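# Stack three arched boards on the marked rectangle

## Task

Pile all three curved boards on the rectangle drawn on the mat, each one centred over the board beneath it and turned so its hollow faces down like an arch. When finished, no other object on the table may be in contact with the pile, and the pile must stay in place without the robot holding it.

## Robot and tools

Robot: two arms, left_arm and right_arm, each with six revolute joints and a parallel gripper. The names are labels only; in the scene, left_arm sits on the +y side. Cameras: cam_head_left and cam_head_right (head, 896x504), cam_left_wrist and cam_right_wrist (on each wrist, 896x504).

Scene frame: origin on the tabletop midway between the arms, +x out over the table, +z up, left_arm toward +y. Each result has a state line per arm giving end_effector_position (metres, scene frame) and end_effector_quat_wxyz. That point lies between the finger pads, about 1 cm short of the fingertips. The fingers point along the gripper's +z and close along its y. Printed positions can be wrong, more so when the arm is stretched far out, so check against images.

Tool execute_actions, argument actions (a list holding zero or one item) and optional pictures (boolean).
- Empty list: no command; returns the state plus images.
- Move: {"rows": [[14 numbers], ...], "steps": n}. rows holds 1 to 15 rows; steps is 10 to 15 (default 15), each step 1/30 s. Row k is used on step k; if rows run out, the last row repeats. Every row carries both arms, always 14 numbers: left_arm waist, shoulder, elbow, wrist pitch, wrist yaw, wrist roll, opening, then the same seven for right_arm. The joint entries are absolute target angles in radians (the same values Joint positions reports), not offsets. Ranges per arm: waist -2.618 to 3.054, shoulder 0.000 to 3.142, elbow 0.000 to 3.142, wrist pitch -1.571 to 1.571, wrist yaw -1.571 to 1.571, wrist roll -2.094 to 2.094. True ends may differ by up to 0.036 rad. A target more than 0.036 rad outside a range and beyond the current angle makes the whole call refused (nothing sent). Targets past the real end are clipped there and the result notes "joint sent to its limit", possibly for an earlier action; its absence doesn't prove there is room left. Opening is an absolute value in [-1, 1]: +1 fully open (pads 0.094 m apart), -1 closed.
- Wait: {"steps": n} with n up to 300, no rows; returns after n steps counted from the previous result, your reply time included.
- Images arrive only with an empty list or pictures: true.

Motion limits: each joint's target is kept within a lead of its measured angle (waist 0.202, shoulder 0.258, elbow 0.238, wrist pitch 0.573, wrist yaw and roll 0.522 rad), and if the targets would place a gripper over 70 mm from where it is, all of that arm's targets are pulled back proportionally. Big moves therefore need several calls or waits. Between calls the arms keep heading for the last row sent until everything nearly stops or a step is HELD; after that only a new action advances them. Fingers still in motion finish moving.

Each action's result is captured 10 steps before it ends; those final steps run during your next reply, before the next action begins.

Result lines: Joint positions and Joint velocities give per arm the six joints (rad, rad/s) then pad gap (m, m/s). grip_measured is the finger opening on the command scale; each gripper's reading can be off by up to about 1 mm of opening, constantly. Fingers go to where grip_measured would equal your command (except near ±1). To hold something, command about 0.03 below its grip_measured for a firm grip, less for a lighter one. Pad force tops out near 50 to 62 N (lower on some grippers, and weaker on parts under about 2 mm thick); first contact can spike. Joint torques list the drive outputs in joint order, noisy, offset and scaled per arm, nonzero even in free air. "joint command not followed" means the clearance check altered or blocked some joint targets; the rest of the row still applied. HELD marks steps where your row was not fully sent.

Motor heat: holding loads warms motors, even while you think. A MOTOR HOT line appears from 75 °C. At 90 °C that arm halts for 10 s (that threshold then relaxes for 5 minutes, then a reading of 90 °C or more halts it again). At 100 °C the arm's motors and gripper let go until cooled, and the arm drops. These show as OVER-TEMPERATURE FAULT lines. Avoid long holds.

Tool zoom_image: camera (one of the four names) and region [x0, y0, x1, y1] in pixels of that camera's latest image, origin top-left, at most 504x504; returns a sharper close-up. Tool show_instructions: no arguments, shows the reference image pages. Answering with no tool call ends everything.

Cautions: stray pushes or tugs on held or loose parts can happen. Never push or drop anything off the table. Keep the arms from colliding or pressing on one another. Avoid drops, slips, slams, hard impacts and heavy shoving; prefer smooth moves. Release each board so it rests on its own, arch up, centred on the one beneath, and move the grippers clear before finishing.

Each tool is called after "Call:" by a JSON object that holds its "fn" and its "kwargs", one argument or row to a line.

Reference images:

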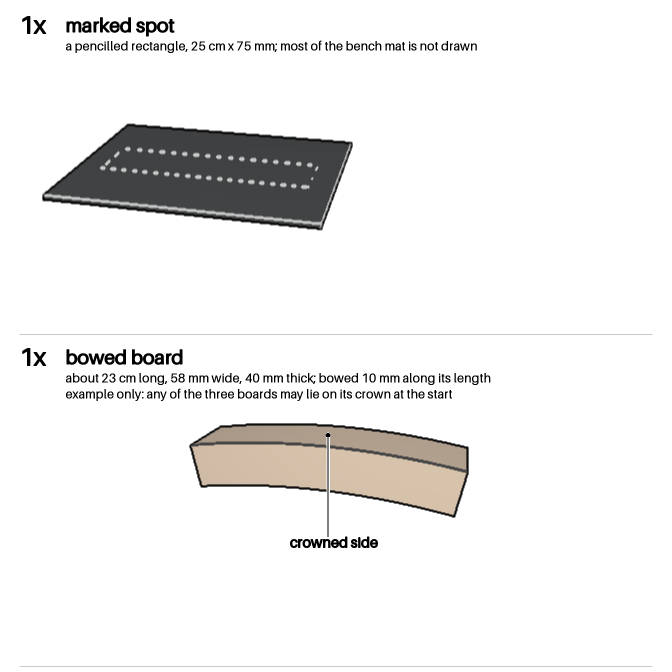

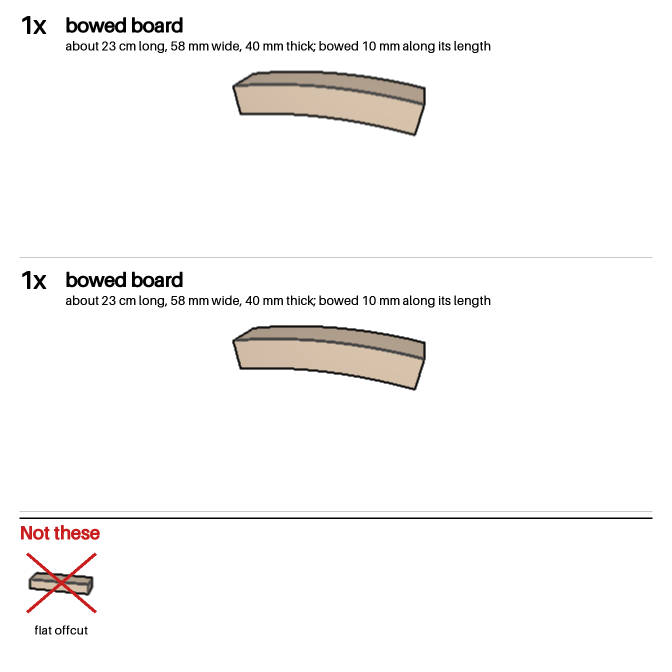

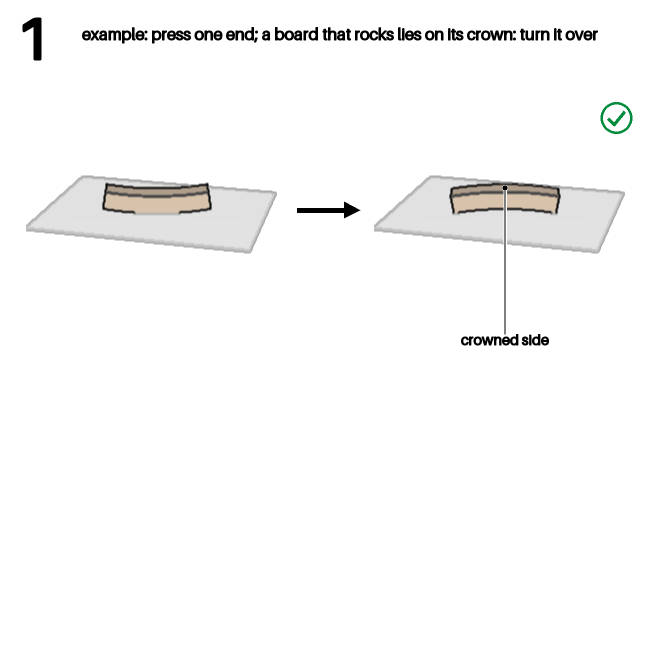

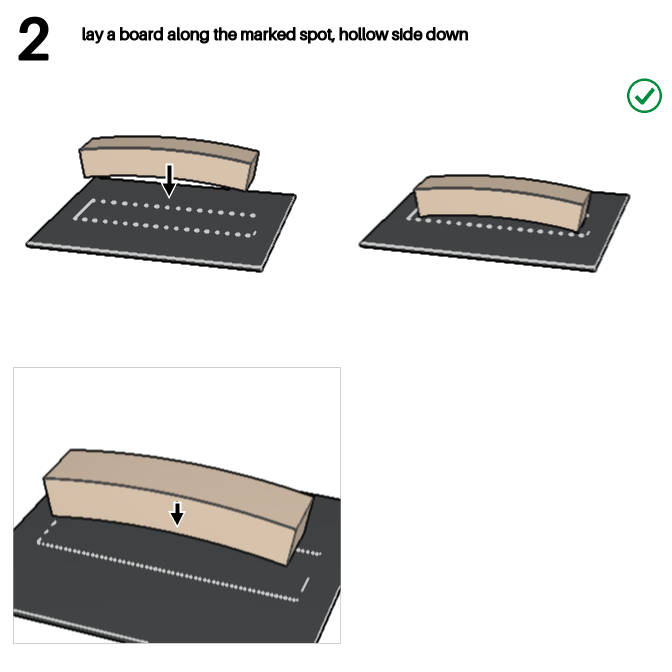

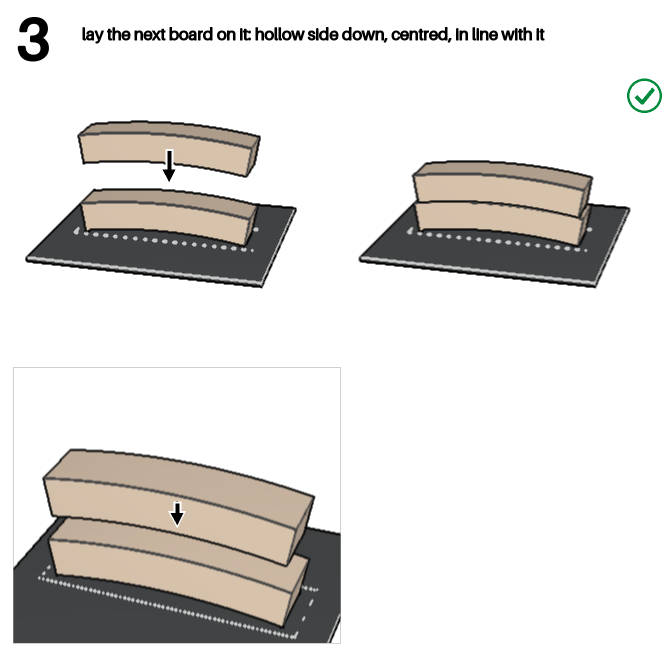

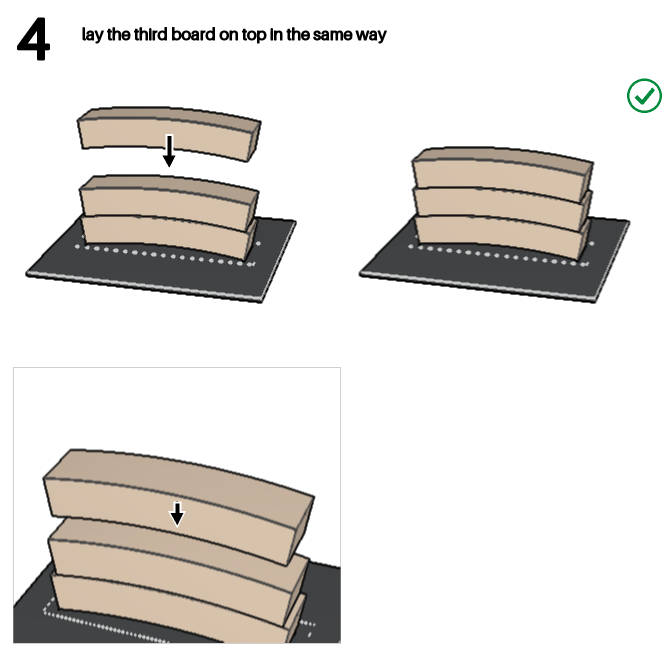

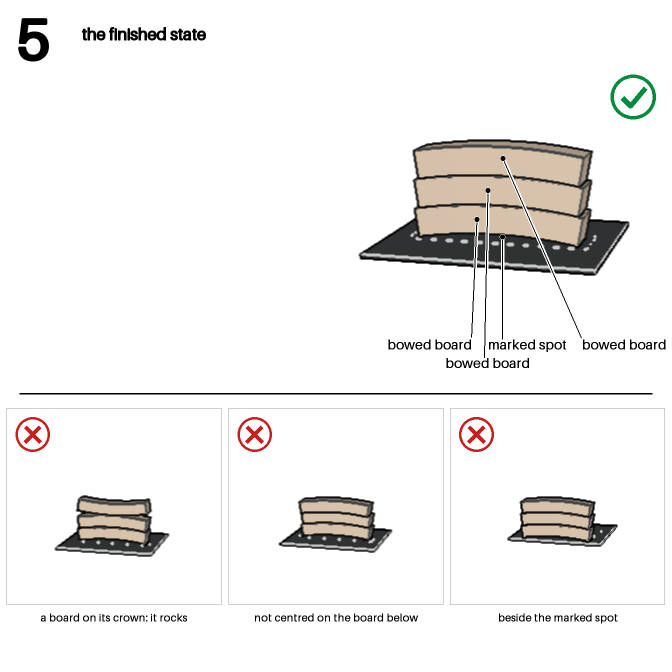

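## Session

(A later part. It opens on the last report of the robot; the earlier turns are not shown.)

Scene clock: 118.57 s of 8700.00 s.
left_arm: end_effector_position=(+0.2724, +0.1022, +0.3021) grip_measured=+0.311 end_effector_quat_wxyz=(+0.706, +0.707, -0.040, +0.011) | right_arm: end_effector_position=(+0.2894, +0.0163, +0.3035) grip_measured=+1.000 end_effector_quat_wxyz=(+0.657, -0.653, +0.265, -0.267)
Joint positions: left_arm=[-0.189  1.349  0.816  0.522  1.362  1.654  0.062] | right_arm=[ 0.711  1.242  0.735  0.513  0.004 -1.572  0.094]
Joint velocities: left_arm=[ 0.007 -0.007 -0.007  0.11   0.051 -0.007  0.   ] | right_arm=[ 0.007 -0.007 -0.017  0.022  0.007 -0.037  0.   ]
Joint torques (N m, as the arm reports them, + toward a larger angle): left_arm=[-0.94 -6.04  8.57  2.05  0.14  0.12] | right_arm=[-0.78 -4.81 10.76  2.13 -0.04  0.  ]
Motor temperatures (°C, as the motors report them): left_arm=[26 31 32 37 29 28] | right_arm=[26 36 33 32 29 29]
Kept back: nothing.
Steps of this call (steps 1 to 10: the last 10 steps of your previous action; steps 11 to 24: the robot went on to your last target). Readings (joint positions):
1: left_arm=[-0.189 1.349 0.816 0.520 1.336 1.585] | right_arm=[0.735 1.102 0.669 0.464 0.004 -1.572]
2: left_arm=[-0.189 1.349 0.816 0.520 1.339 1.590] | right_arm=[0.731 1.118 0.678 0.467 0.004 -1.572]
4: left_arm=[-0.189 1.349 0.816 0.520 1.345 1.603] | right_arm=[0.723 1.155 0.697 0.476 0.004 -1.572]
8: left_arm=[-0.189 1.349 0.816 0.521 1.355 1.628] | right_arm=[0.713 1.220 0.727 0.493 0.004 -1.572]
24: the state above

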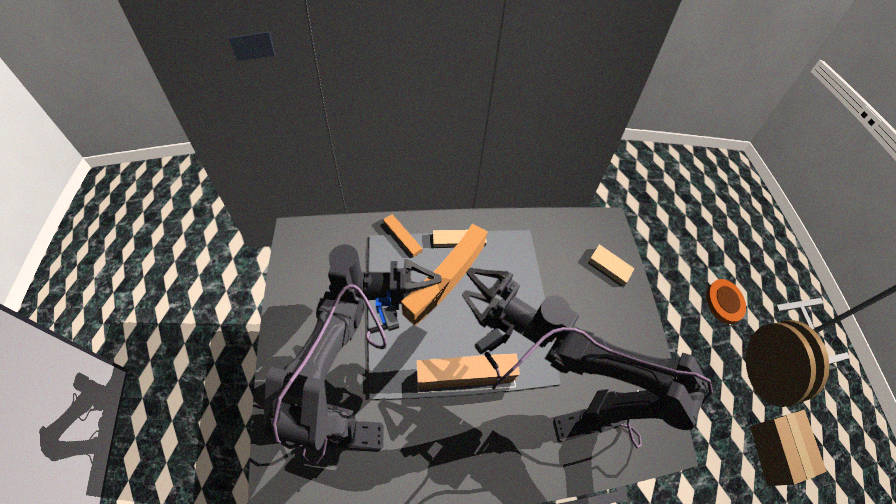

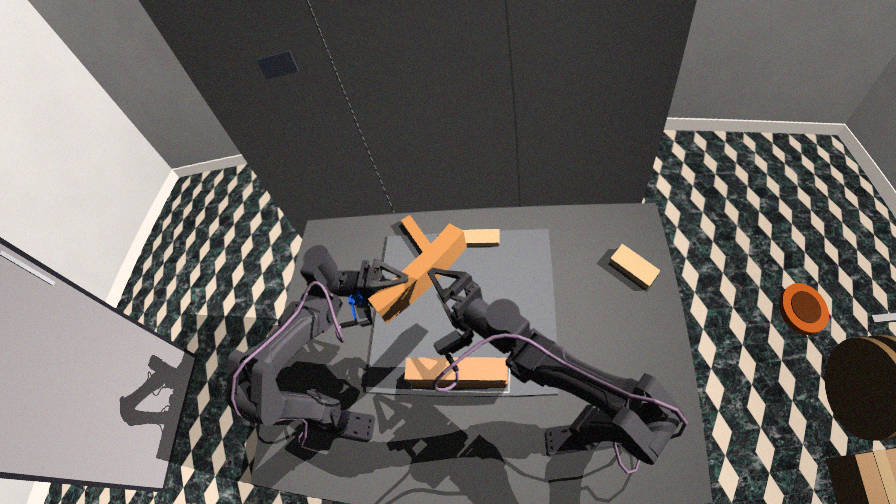

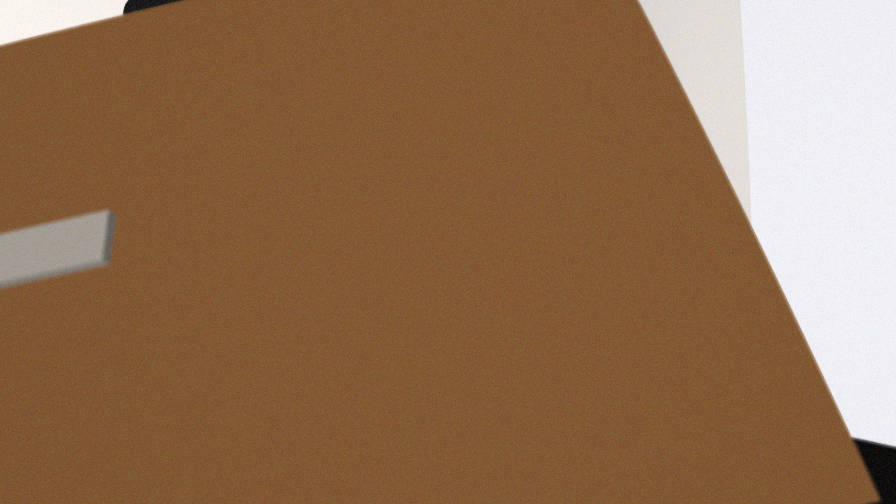

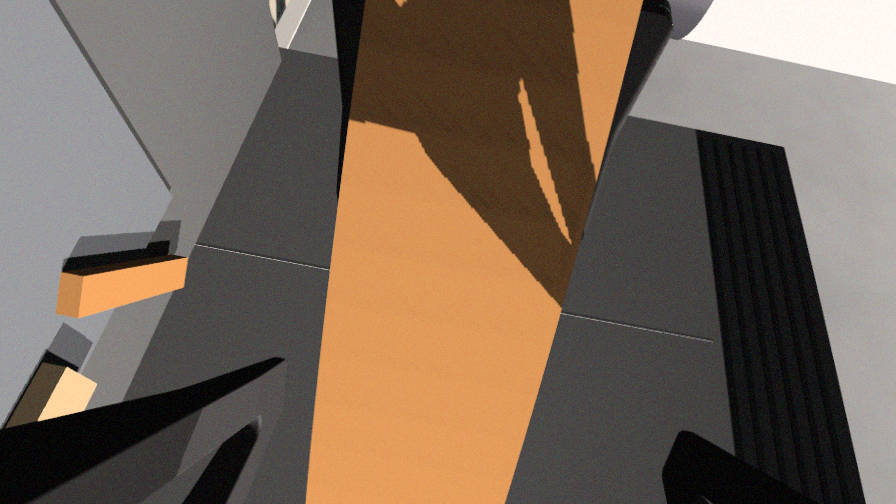

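Call:
{"fn": "execute_actions", "kwargs": {
  "actions": [
    {"rows": [[-0.2,1.34,0.83,0.58,1.375,1.67,0.2, 0.70,1.256,0.771,0.532,0,-1.571,1],[-0.2,1.34,0.83,0.58,1.375,1.67,0.2, 0.70,1.263,0.772,0.54,0,-1.571,1],[-0.2,1.34,0.83,0.58,1.375,1.67,0.2, 0.70,1.271,0.773,0.549,0,-1.571,1],[-0.2,1.34,0.83,0.58,1.375,1.67,0.2, 0.70,1.28,0.774,0.558,0,-1.571,1],[-0.2,1.34,0.83,0.58,1.375,1.67,0.2, 0.70,1.29,0.775,0.567,0,-1.571,1],[-0.2,1.34,0.83,0.58,1.375,1.67,0.2, 0.70,1.30,0.776,0.576,0,-1.571,1],[-0.2,1.34,0.83,0.58,1.375,1.67,0.2, 0.70,1.31,0.777,0.585,0,-1.571,1],[-0.2,1.34,0.83,0.58,1.375,1.67,0.2, 0.70,1.32,0.778,0.593,0,-1.571,1],[-0.2,1.34,0.83,0.58,1.375,1.67,0.2, 0.70,1.33,0.78,0.60,0,-1.571,1],[-0.2,1.34,0.83,0.58,1.375,1.67,0.2, 0.70,1.34,0.783,0.606,0,-1.571,1],[-0.2,1.34,0.83,0.58,1.375,1.67,0.2, 0.70,1.35,0.789,0.61,0,-1.571,1],[-0.2,1.34,0.83,0.58,1.375,1.67,0.2, 0.70,1.36,0.796,0.613,0,-1.571,1],[-0.2,1.34,0.83,0.58,1.375,1.67,0.2, 0.70,1.37,0.804,0.615,0,-1.571,1],[-0.2,1.34,0.83,0.58,1.375,1.67,0.2, 0.70,1.38,0.812,0.617,0,-1.571,1],[-0.2,1.34,0.83,0.58,1.375,1.67,0.2, 0.70,1.39,0.82,0.619,0,-1.571,1]], "steps": 15}
  ]
}}

Call:
{"fn": "execute_actions", "kwargs": {
  "actions": [
    {"rows": [[-0.2,1.34,0.83,0.58,1.375,1.67,0.2, 0.70,1.40,0.828,0.621,0,-1.571,1],[-0.2,1.34,0.83,0.58,1.375,1.67,0.2, 0.70,1.41,0.836,0.623,0,-1.571,1],[-0.2,1.34,0.83,0.58,1.375,1.67,0.2, 0.70,1.42,0.844,0.625,0,-1.571,1],[-0.2,1.34,0.83,0.58,1.375,1.67,0.2, 0.70,1.43,0.852,0.627,0,-1.571,1],[-0.2,1.34,0.83,0.58,1.375,1.67,0.2, 0.70,1.44,0.86,0.628,0,-1.571,1],[-0.2,1.34,0.83,0.58,1.375,1.67,0.2, 0.70,1.45,0.868,0.629,0,-1.571,1],[-0.2,1.34,0.83,0.58,1.375,1.67,0.2, 0.70,1.46,0.877,0.63,0,-1.571,1],[-0.2,1.34,0.83,0.58,1.375,1.67,0.2, 0.70,1.47,0.885,0.631,0,-1.571,1],[-0.2,1.34,0.83,0.58,1.375,1.67,0.2, 0.70,1.479,0.893,0.632,0,-1.571,1],[-0.2,1.34,0.83,0.58,1.375,1.67,0.2, 0.70,1.487,0.90,0.633,0,-1.571,1],[-0.2,1.34,0.83,0.58,1.375,1.67,0.2, 0.70,1.494,0.906,0.634,0,-1.571,1],[-0.2,1.34,0.83,0.58,1.375,1.67,0.2, 0.70,1.499,0.91,0.635,0,-1.571,1],[-0.2,1.34,0.83,0.58,1.375,1.67,0.2, 0.70,1.503,0.913,0.635,0,-1.571,1],[-0.2,1.34,0.83,0.58,1.375,1.67,0.2, 0.70,1.505,0.915,0.635,0,-1.571,1],[-0.2,1.34,0.83,0.58,1.375,1.67,0.2, 0.70,1.505,0.915,0.635,0,-1.571,1]], "steps": 15}
  ]
}}

Call:
{"fn": "execute_actions", "kwargs": {
  "actions": [
    {"steps": 20}
  ],
  "pictures": true
}}

Call:
{"fn": "zoom_image", "kwargs": {
  "camera": "cam_head_left",
  "region": [380, 210, 540, 340]
}}

Scene clock: 122.23 s of 8700.00 s.
left_arm: end_effector_position=(+0.2724, +0.1022, +0.3022) grip_measured=+0.311 end_effector_quat_wxyz=(+0.706, +0.707, -0.041, +0.011) | right_arm: end_effector_position=(+0.2913, +0.0183, +0.3052) grip_measured=+1.000 end_effector_quat_wxyz=(+0.661, -0.650, +0.263, -0.269)
Joint positions: left_arm=[-0.189  1.349  0.816  0.522  1.362  1.655  0.062] | right_arm=[ 0.711  1.256  0.74   0.534  0.004 -1.572  0.094]
Joint velocities: left_arm=[-0.002  0.002 -0.007  0.051 -0.007 -0.037 -0.   ] | right_arm=[0.002 0.242 0.105 0.271 0.037 0.051 0.   ]
Joint torques (N m, as the arm reports them, + toward a larger angle): left_arm=[-1.01 -6.12  8.64  2.04  0.13  0.16] | right_arm=[-0.79 -3.82 10.29  2.01 -0.03 -0.01]
Motor temperatures (°C, as the motors report them): left_arm=[26 31 32 37 29 28] | right_arm=[26 36 34 33 29 29]
Steps of this call (steps 1 to 15: the robot went on to your last target; steps 16 to 90: nothing new was sent; then 0.50 s passed at rest; steps 91 to 95: the first 5 steps of this action). Readings (joint positions):
91: left_arm=[-0.189 1.349 0.816 0.522 1.362 1.655] | right_arm=[0.711 1.242 0.735 0.515 0.004 -1.572]
92: left_arm=[-0.189 1.349 0.816 0.522 1.362 1.655] | right_arm=[0.711 1.242 0.735 0.517 0.004 -1.572]
94: left_arm=[-0.189 1.349 0.816 0.522 1.362 1.655] | right_arm=[0.711 1.249 0.737 0.527 0.004 -1.572]
95: the state above

Scene clock: 122.73 s of 8700.00 s.
left_arm: end_effector_position=(+0.2724, +0.1022, +0.3022) grip_measured=+0.311 end_effector_quat_wxyz=(+0.706, +0.707, -0.041, +0.011) | right_arm: end_effector_position=(+0.3146, +0.0424, +0.2933) grip_measured=+1.000 end_effector_quat_wxyz=(+0.658, -0.653, +0.265, -0.267)
Joint positions: left_arm=[-0.189  1.349  0.816  0.522  1.362  1.655  0.062] | right_arm=[ 0.711  1.411  0.815  0.604  0.004 -1.572  0.094]
Joint velocities: left_arm=[-0.012 -0.012 -0.002  0.022  0.007 -0.037 -0.002] | right_arm=[-0.002  0.271  0.261  0.022  0.022 -0.022  0.   ]
Joint torques (N m, as the arm reports them, + toward a larger angle): left_arm=[-0.85 -5.96  8.51  2.03  0.15  0.16] | right_arm=[-0.74 -5.98 10.31  2.09 -0.04  0.  ]
Motor temperatures (°C, as the motors report them): left_arm=[26 31 32 37 29 28] | right_arm=[26 36 34 33 29 29]
Steps of this call (steps 1 to 10: the last 10 steps of your previous action; steps 11 to 15: the first 5 steps of this action). Readings (joint positions):
11: left_arm=[-0.189 1.349 0.816 0.522 1.362 1.655] | right_arm=[0.711 1.374 0.780 0.591 0.004 -1.572]
12: left_arm=[-0.189 1.349 0.816 0.522 1.362 1.655] | right_arm=[0.711 1.384 0.788 0.594 0.004 -1.572]
14: left_arm=[-0.189 1.349 0.816 0.522 1.362 1.655] | right_arm=[0.711 1.402 0.806 0.601 0.004 -1.572]
15: the state above

Scene clock: 123.40 s of 8700.00 s.
left_arm: end_effector_position=(+0.2724, +0.1022, +0.3022) grip_measured=+0.311 end_effector_quat_wxyz=(+0.706, +0.707, -0.041, +0.011) | right_arm: end_effector_position=(+0.3287, +0.0572, +0.2929) grip_measured=+1.000 end_effector_quat_wxyz=(+0.659, -0.652, +0.264, -0.268)
Joint positions: left_arm=[-0.189  1.349  0.816  0.522  1.362  1.655  0.062] | right_arm=[ 0.711  1.495  0.882  0.623  0.004 -1.572  0.094]
Joint velocities: left_arm=[ 0.002  0.007  0.002 -0.007  0.007 -0.022 -0.001] | right_arm=[-0.007 -0.017 -0.022  0.022 -0.037 -0.007  0.   ]
Joint torques (N m, as the arm reports them, + toward a larger angle): left_arm=[-0.99 -6.19  8.76  2.06  0.15  0.13] | right_arm=[-0.78 -7.2  10.42  2.14 -0.05  0.  ]
Motor temperatures (°C, as the motors report them): left_arm=[26 31 32 37 29 28] | right_arm=[26 36 34 33 29 29]
Kept back: nothing.
Steps of this call (steps 1 to 10: the last 10 steps of your previous action; steps 11 to 20: the robot went on to your last target). Readings (joint positions):
1: left_arm=[-0.189 1.349 0.816 0.522 1.362 1.655] | right_arm=[0.711 1.420 0.823 0.607 0.004 -1.572]
2: left_arm=[-0.189 1.349 0.816 0.522 1.362 1.655] | right_arm=[0.711 1.430 0.832 0.610 0.004 -1.572]
4: left_arm=[-0.189 1.349 0.816 0.522 1.362 1.655] | right_arm=[0.711 1.449 0.849 0.615 0.004 -1.572]
8: left_arm=[-0.189 1.349 0.816 0.522 1.362 1.655] | right_arm=[0.711 1.482 0.875 0.621 0.004 -1.572]
20: the state above

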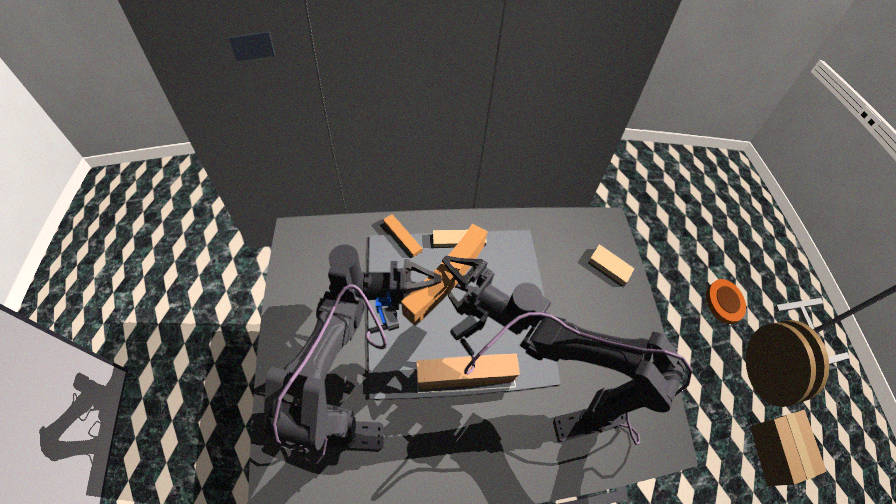

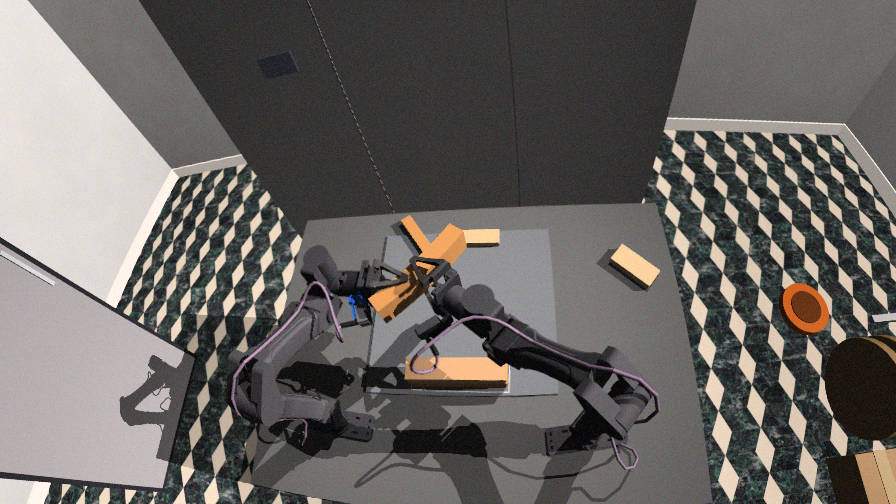

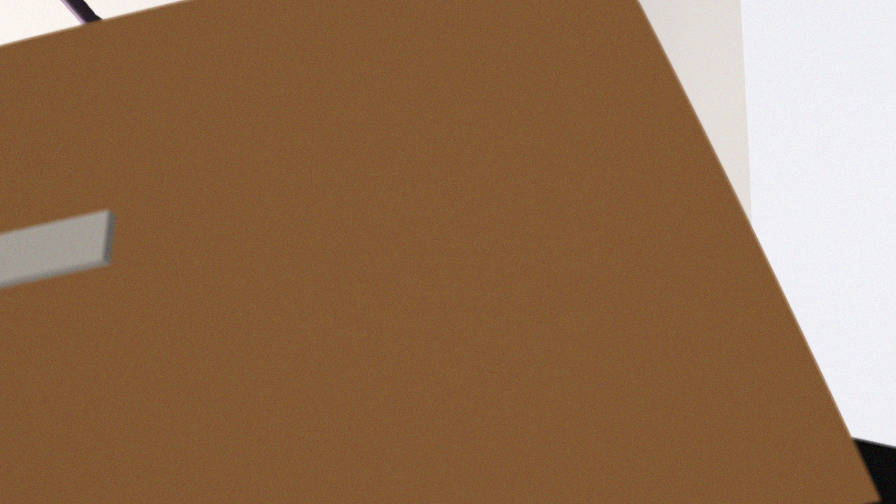

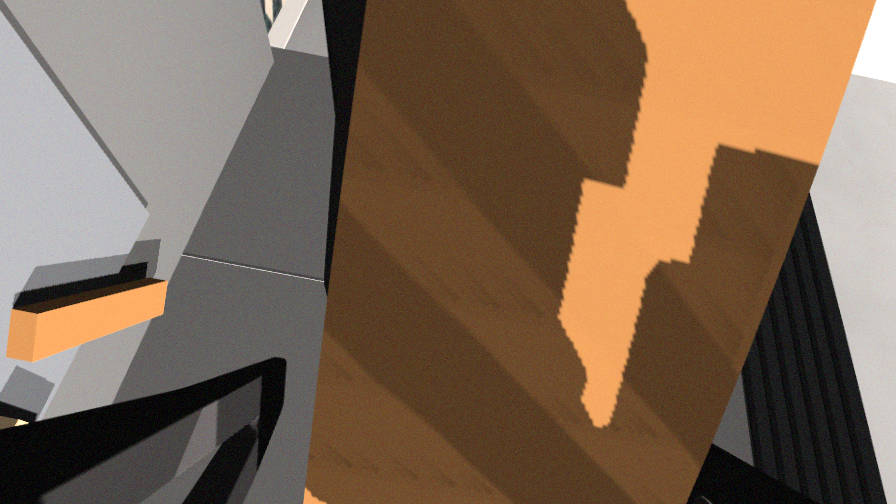

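Region (380, 210, 540, 340) of cam_head_left's 896x504 image, scaled by 3.150, with more detail than that image has; it fills the top 410 rows of this view, and the rest is white.

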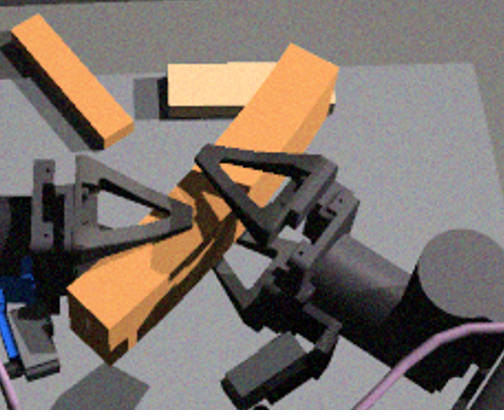

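Call:
{"fn": "execute_actions", "kwargs": {
  "actions": [
    {"rows": [[-0.2,1.34,0.83,0.58,1.375,1.67,0.2, 0.70,1.505,0.915,0.635,0,-1.571,0.9],[-0.2,1.34,0.83,0.58,1.375,1.67,0.2, 0.70,1.505,0.915,0.635,0,-1.571,0.8],[-0.2,1.34,0.83,0.58,1.375,1.67,0.2, 0.70,1.505,0.915,0.635,0,-1.571,0.71],[-0.2,1.34,0.83,0.58,1.375,1.67,0.2, 0.70,1.505,0.915,0.635,0,-1.571,0.63],[-0.2,1.34,0.83,0.58,1.375,1.67,0.2, 0.70,1.505,0.915,0.635,0,-1.571,0.56],[-0.2,1.34,0.83,0.58,1.375,1.67,0.2, 0.70,1.505,0.915,0.635,0,-1.571,0.50],[-0.2,1.34,0.83,0.58,1.375,1.67,0.2, 0.70,1.505,0.915,0.635,0,-1.571,0.45],[-0.2,1.34,0.83,0.58,1.375,1.67,0.2, 0.70,1.505,0.915,0.635,0,-1.571,0.41],[-0.2,1.34,0.83,0.58,1.375,1.67,0.2, 0.70,1.505,0.915,0.635,0,-1.571,0.38],[-0.2,1.34,0.83,0.58,1.375,1.67,0.2, 0.70,1.505,0.915,0.635,0,-1.571,0.355],[-0.2,1.34,0.83,0.58,1.375,1.67,0.2, 0.70,1.505,0.915,0.635,0,-1.571,0.33],[-0.2,1.34,0.83,0.58,1.375,1.67,0.2, 0.70,1.505,0.915,0.635,0,-1.571,0.305],[-0.2,1.34,0.83,0.58,1.375,1.67,0.2, 0.70,1.505,0.915,0.635,0,-1.571,0.28],[-0.2,1.34,0.83,0.58,1.375,1.67,0.2, 0.70,1.505,0.915,0.635,0,-1.571,0.255],[-0.2,1.34,0.83,0.58,1.375,1.67,0.2, 0.70,1.505,0.915,0.635,0,-1.571,0.23]], "steps": 15}
  ]
}}

Call:
{"fn": "execute_actions", "kwargs": {
  "actions": [
    {"steps": 16}
  ]
}}

Scene clock: 124.60 s of 8700.00 s.
left_arm: end_effector_position=(+0.2724, +0.1022, +0.3022) grip_measured=+0.311 end_effector_quat_wxyz=(+0.706, +0.707, -0.041, +0.011) | right_arm: end_effector_position=(+0.3287, +0.0572, +0.2929) grip_measured=+0.598 end_effector_quat_wxyz=(+0.659, -0.652, +0.264, -0.268)
Joint positions: left_arm=[-0.189  1.349  0.816  0.522  1.362  1.655  0.062] | right_arm=[ 0.711  1.495  0.882  0.624  0.004 -1.572  0.075]
Joint velocities: left_arm=[-0.012  0.012 -0.002 -0.007 -0.037  0.007 -0.001] | right_arm=[-0.012  0.002 -0.017 -0.066 -0.051  0.051 -0.072]
Joint torques (N m, as the arm reports them, + toward a larger angle): left_arm=[-0.93 -5.98  8.7   2.02  0.15  0.15] | right_arm=[-0.8  -7.16 10.38  2.12 -0.03 -0.01]
Motor temperatures (°C, as the motors report them): left_arm=[26 31 32 37 29 28] | right_arm=[26 36 34 33 29 29]
Steps of this call (steps 1 to 15: the robot went on to your last target; steps 16 to 31: nothing new was sent; steps 32 to 36: the first 5 steps of this action). Readings (joint positions):
32: left_arm=[-0.189 1.349 0.816 0.522 1.362 1.655] | right_arm=[0.711 1.495 0.882 0.624 0.004 -1.572]
33: left_arm=[-0.189 1.349 0.816 0.522 1.362 1.655] | right_arm=[0.711 1.495 0.882 0.624 0.004 -1.572]
35: left_arm=[-0.189 1.349 0.816 0.522 1.362 1.655] | right_arm=[0.711 1.495 0.882 0.624 0.004 -1.572]
36: the state above

Scene clock: 125.13 s of 8700.00 s.
left_arm: end_effector_position=(+0.2723, +0.1022, +0.3023) grip_measured=+0.311 end_effector_quat_wxyz=(+0.706, +0.707, -0.041, +0.012) | right_arm: end_effector_position=(+0.3287, +0.0572, +0.2930) grip_measured=+0.318 end_effector_quat_wxyz=(+0.659, -0.652, +0.264, -0.268)
Joint positions: left_arm=[-0.189  1.349  0.816  0.523  1.363  1.655  0.062] | right_arm=[ 0.711  1.495  0.882  0.624  0.004 -1.573  0.062]
Joint velocities: left_arm=[-0.027  0.012 -0.017 -0.022 -0.037 -0.037  0.001] | right_arm=[ 0.002  0.002  0.002 -0.037  0.022 -0.007 -0.001]
Joint torques (N m, as the arm reports them, + toward a larger angle): left_arm=[-0.83 -6.03  8.73  2.02  0.12  0.11] | right_arm=[-0.8  -7.2  10.4   2.11 -0.03  0.  ]
Motor temperatures (°C, as the motors report them): left_arm=[26 31 32 36 29 28] | right_arm=[26 36 34 33 29 29]
Kept back: nothing.
Steps of this call (steps 1 to 10: the last 10 steps of your previous action; steps 11 to 15: the robot went on to your last target; step 16: nothing new was sent). Readings (joint positions):
1: left_arm=[-0.189 1.349 0.816 0.522 1.362 1.655] | right_arm=[0.711 1.495 0.882 0.624 0.004 -1.572]
2: left_arm=[-0.189 1.349 0.816 0.522 1.362 1.655] | right_arm=[0.711 1.495 0.882 0.624 0.004 -1.572]
4: left_arm=[-0.189 1.349 0.816 0.522 1.362 1.655] | right_arm=[0.711 1.495 0.882 0.624 0.004 -1.572]
8: left_arm=[-0.189 1.349 0.816 0.523 1.363 1.655] | right_arm=[0.711 1.495 0.882 0.624 0.004 -1.573]
16: the state above
All arms were judged still, so your last target was given up. Only a new action makes them travel on or press farther. Fingers that are still opening or closing keep moving.

Call:
{"fn": "execute_actions", "kwargs": {
  "actions": [
    {"rows": [[-0.195,1.345,0.825,0.572,1.37,1.665,0.2, 0.705,1.50,0.915,0.65,0,-1.571,0.23],[-0.19,1.345,0.825,0.564,1.365,1.66,0.22, 0.705,1.495,0.915,0.665,0,-1.571,0.23],[-0.19,1.345,0.825,0.556,1.365,1.66,0.25, 0.705,1.49,0.915,0.68,0,-1.571,0.23],[-0.19,1.345,0.825,0.548,1.365,1.66,0.28, 0.705,1.49,0.915,0.695,0,-1.571,0.23],[-0.19,1.345,0.825,0.54,1.365,1.66,0.30, 0.705,1.49,0.915,0.705,0,-1.571,0.23],[-0.19,1.345,0.825,0.54,1.365,1.66,0.33, 0.705,1.49,0.915,0.705,0,-1.571,0.23],[-0.19,1.345,0.825,0.54,1.365,1.66,0.37, 0.705,1.49,0.915,0.705,0,-1.571,0.23],[-0.19,1.345,0.825,0.54,1.365,1.66,0.43, 0.705,1.49,0.915,0.705,0,-1.571,0.23],[-0.19,1.345,0.825,0.54,1.365,1.66,0.51, 0.705,1.49,0.915,0.705,0,-1.571,0.23],[-0.19,1.345,0.825,0.54,1.365,1.66,0.6, 0.705,1.49,0.915,0.705,0,-1.571,0.23],[-0.19,1.345,0.825,0.54,1.365,1.66,0.7, 0.705,1.49,0.915,0.705,0,-1.571,0.23],[-0.19,1.345,0.825,0.54,1.365,1.66,0.8, 0.705,1.49,0.915,0.705,0,-1.571,0.23],[-0.19,1.345,0.825,0.54,1.365,1.66,0.9, 0.705,1.49,0.915,0.705,0,-1.571,0.23],[-0.19,1.345,0.825,0.54,1.365,1.66,1, 0.705,1.49,0.915,0.705,0,-1.571,0.23],[-0.19,1.345,0.825,0.54,1.365,1.66,1, 0.705,1.49,0.915,0.705,0,-1.571,0.23]], "steps": 15}
  ]
}}

Call:
{"fn": "execute_actions", "kwargs": {
  "actions": [
    {"rows": [[-0.18,1.345,0.825,0.54,1.365,1.66,1, 0.705,1.49,0.915,0.705,0,-1.571,0.23],[-0.165,1.345,0.825,0.54,1.365,1.66,1, 0.705,1.49,0.915,0.705,0,-1.571,0.23],[-0.145,1.345,0.825,0.54,1.365,1.66,1, 0.705,1.49,0.915,0.705,0,-1.571,0.23],[-0.12,1.345,0.825,0.54,1.365,1.66,1, 0.705,1.49,0.915,0.705,0,-1.571,0.23],[-0.09,1.345,0.825,0.54,1.365,1.66,1, 0.705,1.49,0.915,0.705,0,-1.571,0.23],[-0.055,1.345,0.825,0.54,1.365,1.66,1, 0.705,1.49,0.915,0.705,0,-1.571,0.23],[-0.02,1.345,0.825,0.54,1.365,1.66,1, 0.705,1.49,0.915,0.705,0,-1.571,0.23],[0.015,1.345,0.825,0.54,1.365,1.66,1, 0.705,1.49,0.915,0.705,0,-1.571,0.23],[0.05,1.345,0.825,0.54,1.365,1.66,1, 0.705,1.49,0.915,0.705,0,-1.571,0.23],[0.085,1.345,0.825,0.54,1.365,1.66,1, 0.705,1.49,0.915,0.705,0,-1.571,0.23],[0.115,1.345,0.825,0.54,1.365,1.66,1, 0.705,1.49,0.915,0.705,0,-1.571,0.23],[0.14,1.345,0.825,0.54,1.365,1.66,1, 0.705,1.49,0.915,0.705,0,-1.571,0.23],[0.16,1.345,0.825,0.54,1.365,1.66,1, 0.705,1.49,0.915,0.705,0,-1.571,0.23],[0.173,1.345,0.825,0.54,1.365,1.66,1, 0.705,1.49,0.915,0.705,0,-1.571,0.23],[0.18,1.345,0.825,0.54,1.365,1.66,1, 0.705,1.49,0.915,0.705,0,-1.571,0.23]], "steps": 15}
  ]
}}

Call:
{"fn": "execute_actions", "kwargs": {
  "actions": [
    {"steps": 16}
  ],
  "pictures": true
}}

Scene clock: 130.67 s of 8700.00 s.
left_arm: end_effector_position=(+0.2723, +0.1022, +0.3023) grip_measured=+0.313 end_effector_quat_wxyz=(+0.706, +0.707, -0.041, +0.012) | right_arm: end_effector_position=(+0.3287, +0.0572, +0.2945) grip_measured=+0.318 end_effector_quat_wxyz=(+0.660, -0.650, +0.262, -0.269)
Joint positions: left_arm=[-0.189  1.349  0.816  0.523  1.363  1.656  0.062] | right_arm=[ 0.711  1.495  0.882  0.63   0.004 -1.575  0.062]
Joint velocities: left_arm=[ 0.002  0.002  0.012 -0.022  0.066  0.007  0.001] | right_arm=[-0.007 -0.012  0.007 -0.022  0.007  0.007  0.   ]
Joint torques (N m, as the arm reports them, + toward a larger angle): left_arm=[-0.06 -5.82  8.25  1.6   0.05  0.02] | right_arm=[-0.44 -8.57 10.38  2.79 -0.03  0.06]
Motor temperatures (°C, as the motors report them): left_arm=[26 31 32 36 29 28] | right_arm=[26 35 35 34 29 29]
Steps of this call (steps 1 to 90: nothing new was sent; then 2.37 s passed at rest; steps 91 to 95: the first 5 steps of this action). Readings (joint positions):
91: left_arm=[-0.189 1.349 0.816 0.523 1.363 1.655] | right_arm=[0.711 1.495 0.882 0.625 0.004 -1.573]
92: left_arm=[-0.189 1.349 0.816 0.523 1.363 1.655] | right_arm=[0.711 1.495 0.882 0.626 0.004 -1.573]
94: left_arm=[-0.189 1.349 0.816 0.523 1.363 1.655] | right_arm=[0.711 1.495 0.882 0.629 0.004 -1.574]
95: the state above

Scene clock: 131.17 s of 8700.00 s.
left_arm: end_effector_position=(+0.2812, +0.1120, +0.3030) grip_measured=+1.000 end_effector_quat_wxyz=(+0.706, +0.707, -0.031, +0.028) | right_arm: end_effector_position=(+0.3287, +0.0572, +0.2947) grip_measured=+0.318 end_effector_quat_wxyz=(+0.661, -0.650, +0.262, -0.270)
Joint positions: left_arm=[-0.152  1.349  0.816  0.53   1.363  1.656  0.094] | right_arm=[ 0.711  1.495  0.882  0.631  0.004 -1.576  0.062]
Joint velocities: left_arm=[ 0.613 -0.002 -0.017  0.037 -0.007  0.037  0.   ] | right_arm=[-0.012 -0.002 -0.022  0.007 -0.051 -0.066  0.001]
Joint torques (N m, as the arm reports them, + toward a larger angle): left_arm=[ 2.23 -5.66  8.27  1.51  0.02  0.04] | right_arm=[-0.43 -8.59 10.39  2.83 -0.04  0.04]
Motor temperatures (°C, as the motors report them): left_arm=[26 31 32 36 29 28] | right_arm=[26 35 35 35 29 29]
Steps of this call (steps 1 to 10: the last 10 steps of your previous action; steps 11 to 15: the first 5 steps of this action). Readings (joint positions):
11: left_arm=[-0.189 1.349 0.816 0.529 1.363 1.656] | right_arm=[0.711 1.495 0.882 0.631 0.004 -1.576]
12: left_arm=[-0.188 1.349 0.816 0.529 1.363 1.656] | right_arm=[0.711 1.495 0.882 0.631 0.004 -1.576]
14: left_arm=[-0.171 1.349 0.816 0.530 1.363 1.656] | right_arm=[0.711 1.495 0.882 0.631 0.004 -1.576]
15: the state above

Scene clock: 131.70 s of 8700.00 s.
left_arm: end_effector_position=(+0.3424, +0.2100, +0.3031) grip_measured=+1.000 end_effector_quat_wxyz=(+0.693, +0.702, +0.084, +0.142) | right_arm: end_effector_position=(+0.3287, +0.0572, +0.2947) grip_measured=+0.318 end_effector_quat_wxyz=(+0.661, -0.650, +0.262, -0.270)
Joint positions: left_arm=[0.175 1.349 0.816 0.53  1.363 1.656 0.094] | right_arm=[ 0.711  1.495  0.882  0.631  0.004 -1.576  0.062]
Joint velocities: left_arm=[-0.012 -0.007 -0.002 -0.007 -0.037  0.037  0.   ] | right_arm=[-0.012 -0.002  0.002 -0.051 -0.007 -0.037 -0.   ]
Joint torques (N m, as the arm reports them, + toward a larger angle): left_arm=[ 0.47 -5.61  8.19  1.5   0.    0.05] | right_arm=[-0.44 -8.58 10.41  2.82 -0.04  0.03]
Motor temperatures (°C, as the motors report them): left_arm=[26 31 32 36 29 28] | right_arm=[26 35 35 35 29 29]
Kept back: nothing.
Steps of this call (steps 1 to 10: the last 10 steps of your previous action; steps 11 to 16: the robot went on to your last target). Readings (joint positions):
1: left_arm=[-0.126 1.349 0.816 0.530 1.363 1.656] | right_arm=[0.711 1.495 0.882 0.631 0.004 -1.576]
2: left_arm=[-0.095 1.349 0.816 0.530 1.363 1.656] | right_arm=[0.711 1.495 0.882 0.631 0.004 -1.576]
4: left_arm=[-0.023 1.349 0.816 0.530 1.363 1.656] | right_arm=[0.711 1.495 0.882 0.631 0.004 -1.576]
8: left_arm=[0.114 1.349 0.816 0.530 1.363 1.656] | right_arm=[0.711 1.495 0.882 0.631 0.004 -1.576]
16: the state above

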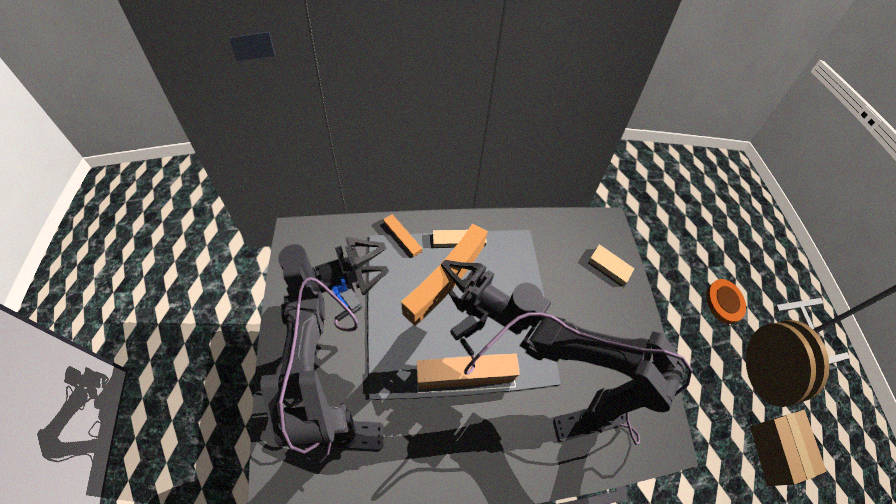

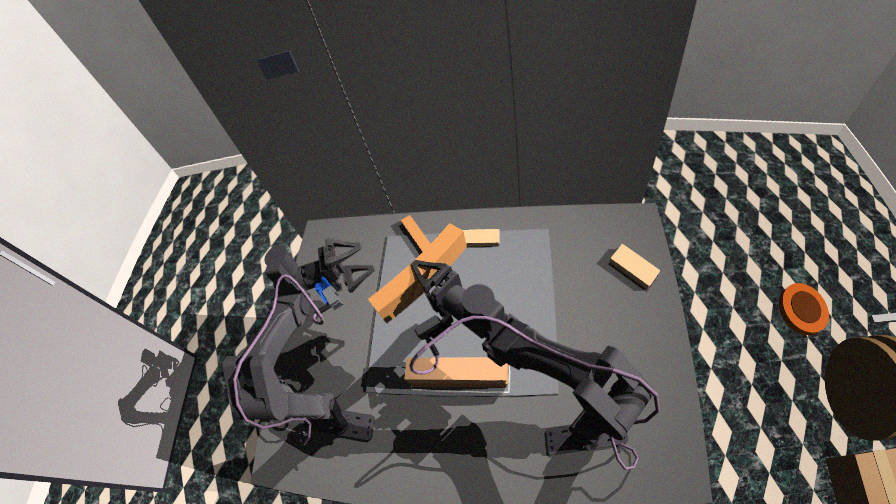

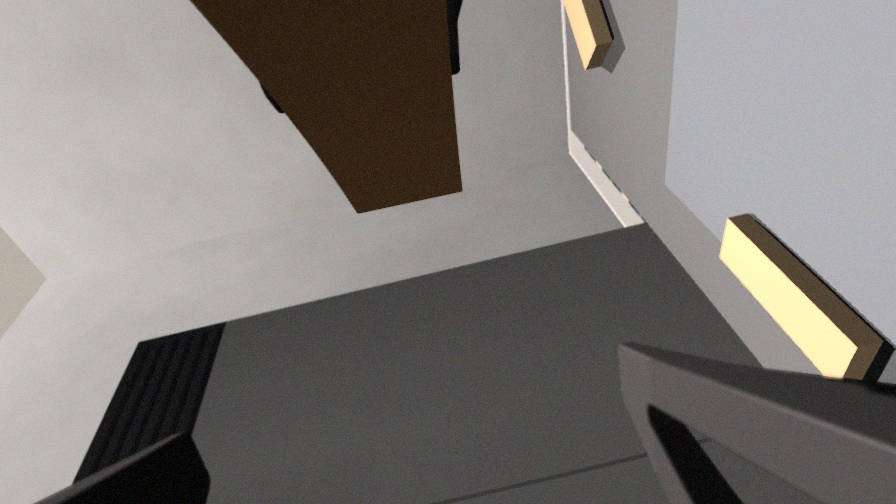

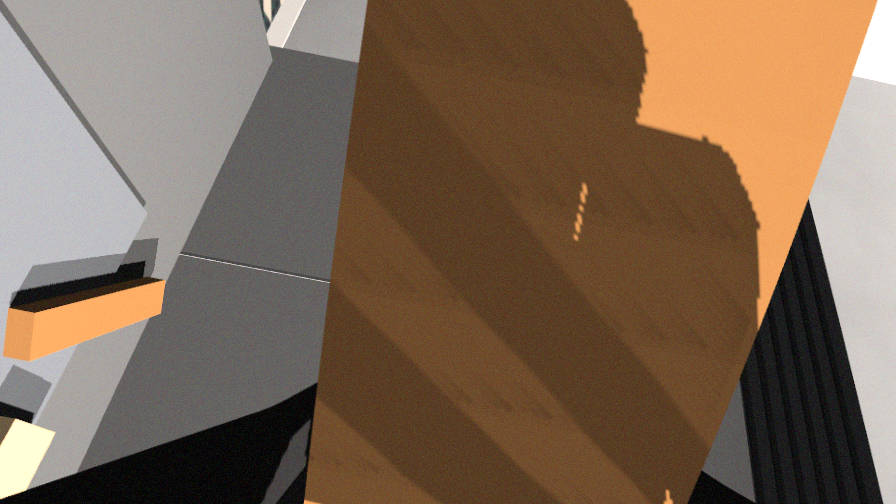

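Call:
{"fn": "zoom_image", "kwargs": {
  "camera": "cam_head_left",
  "region": [390, 215, 510, 335]
}}

Region (390, 215, 510, 335) of cam_head_left's 896x504 image, scaled by 4.200, with more detail than that image has.

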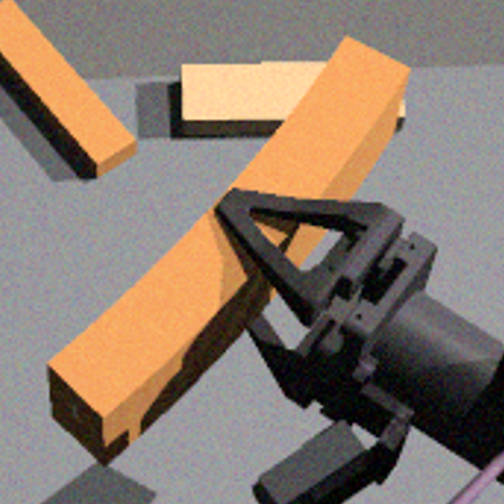

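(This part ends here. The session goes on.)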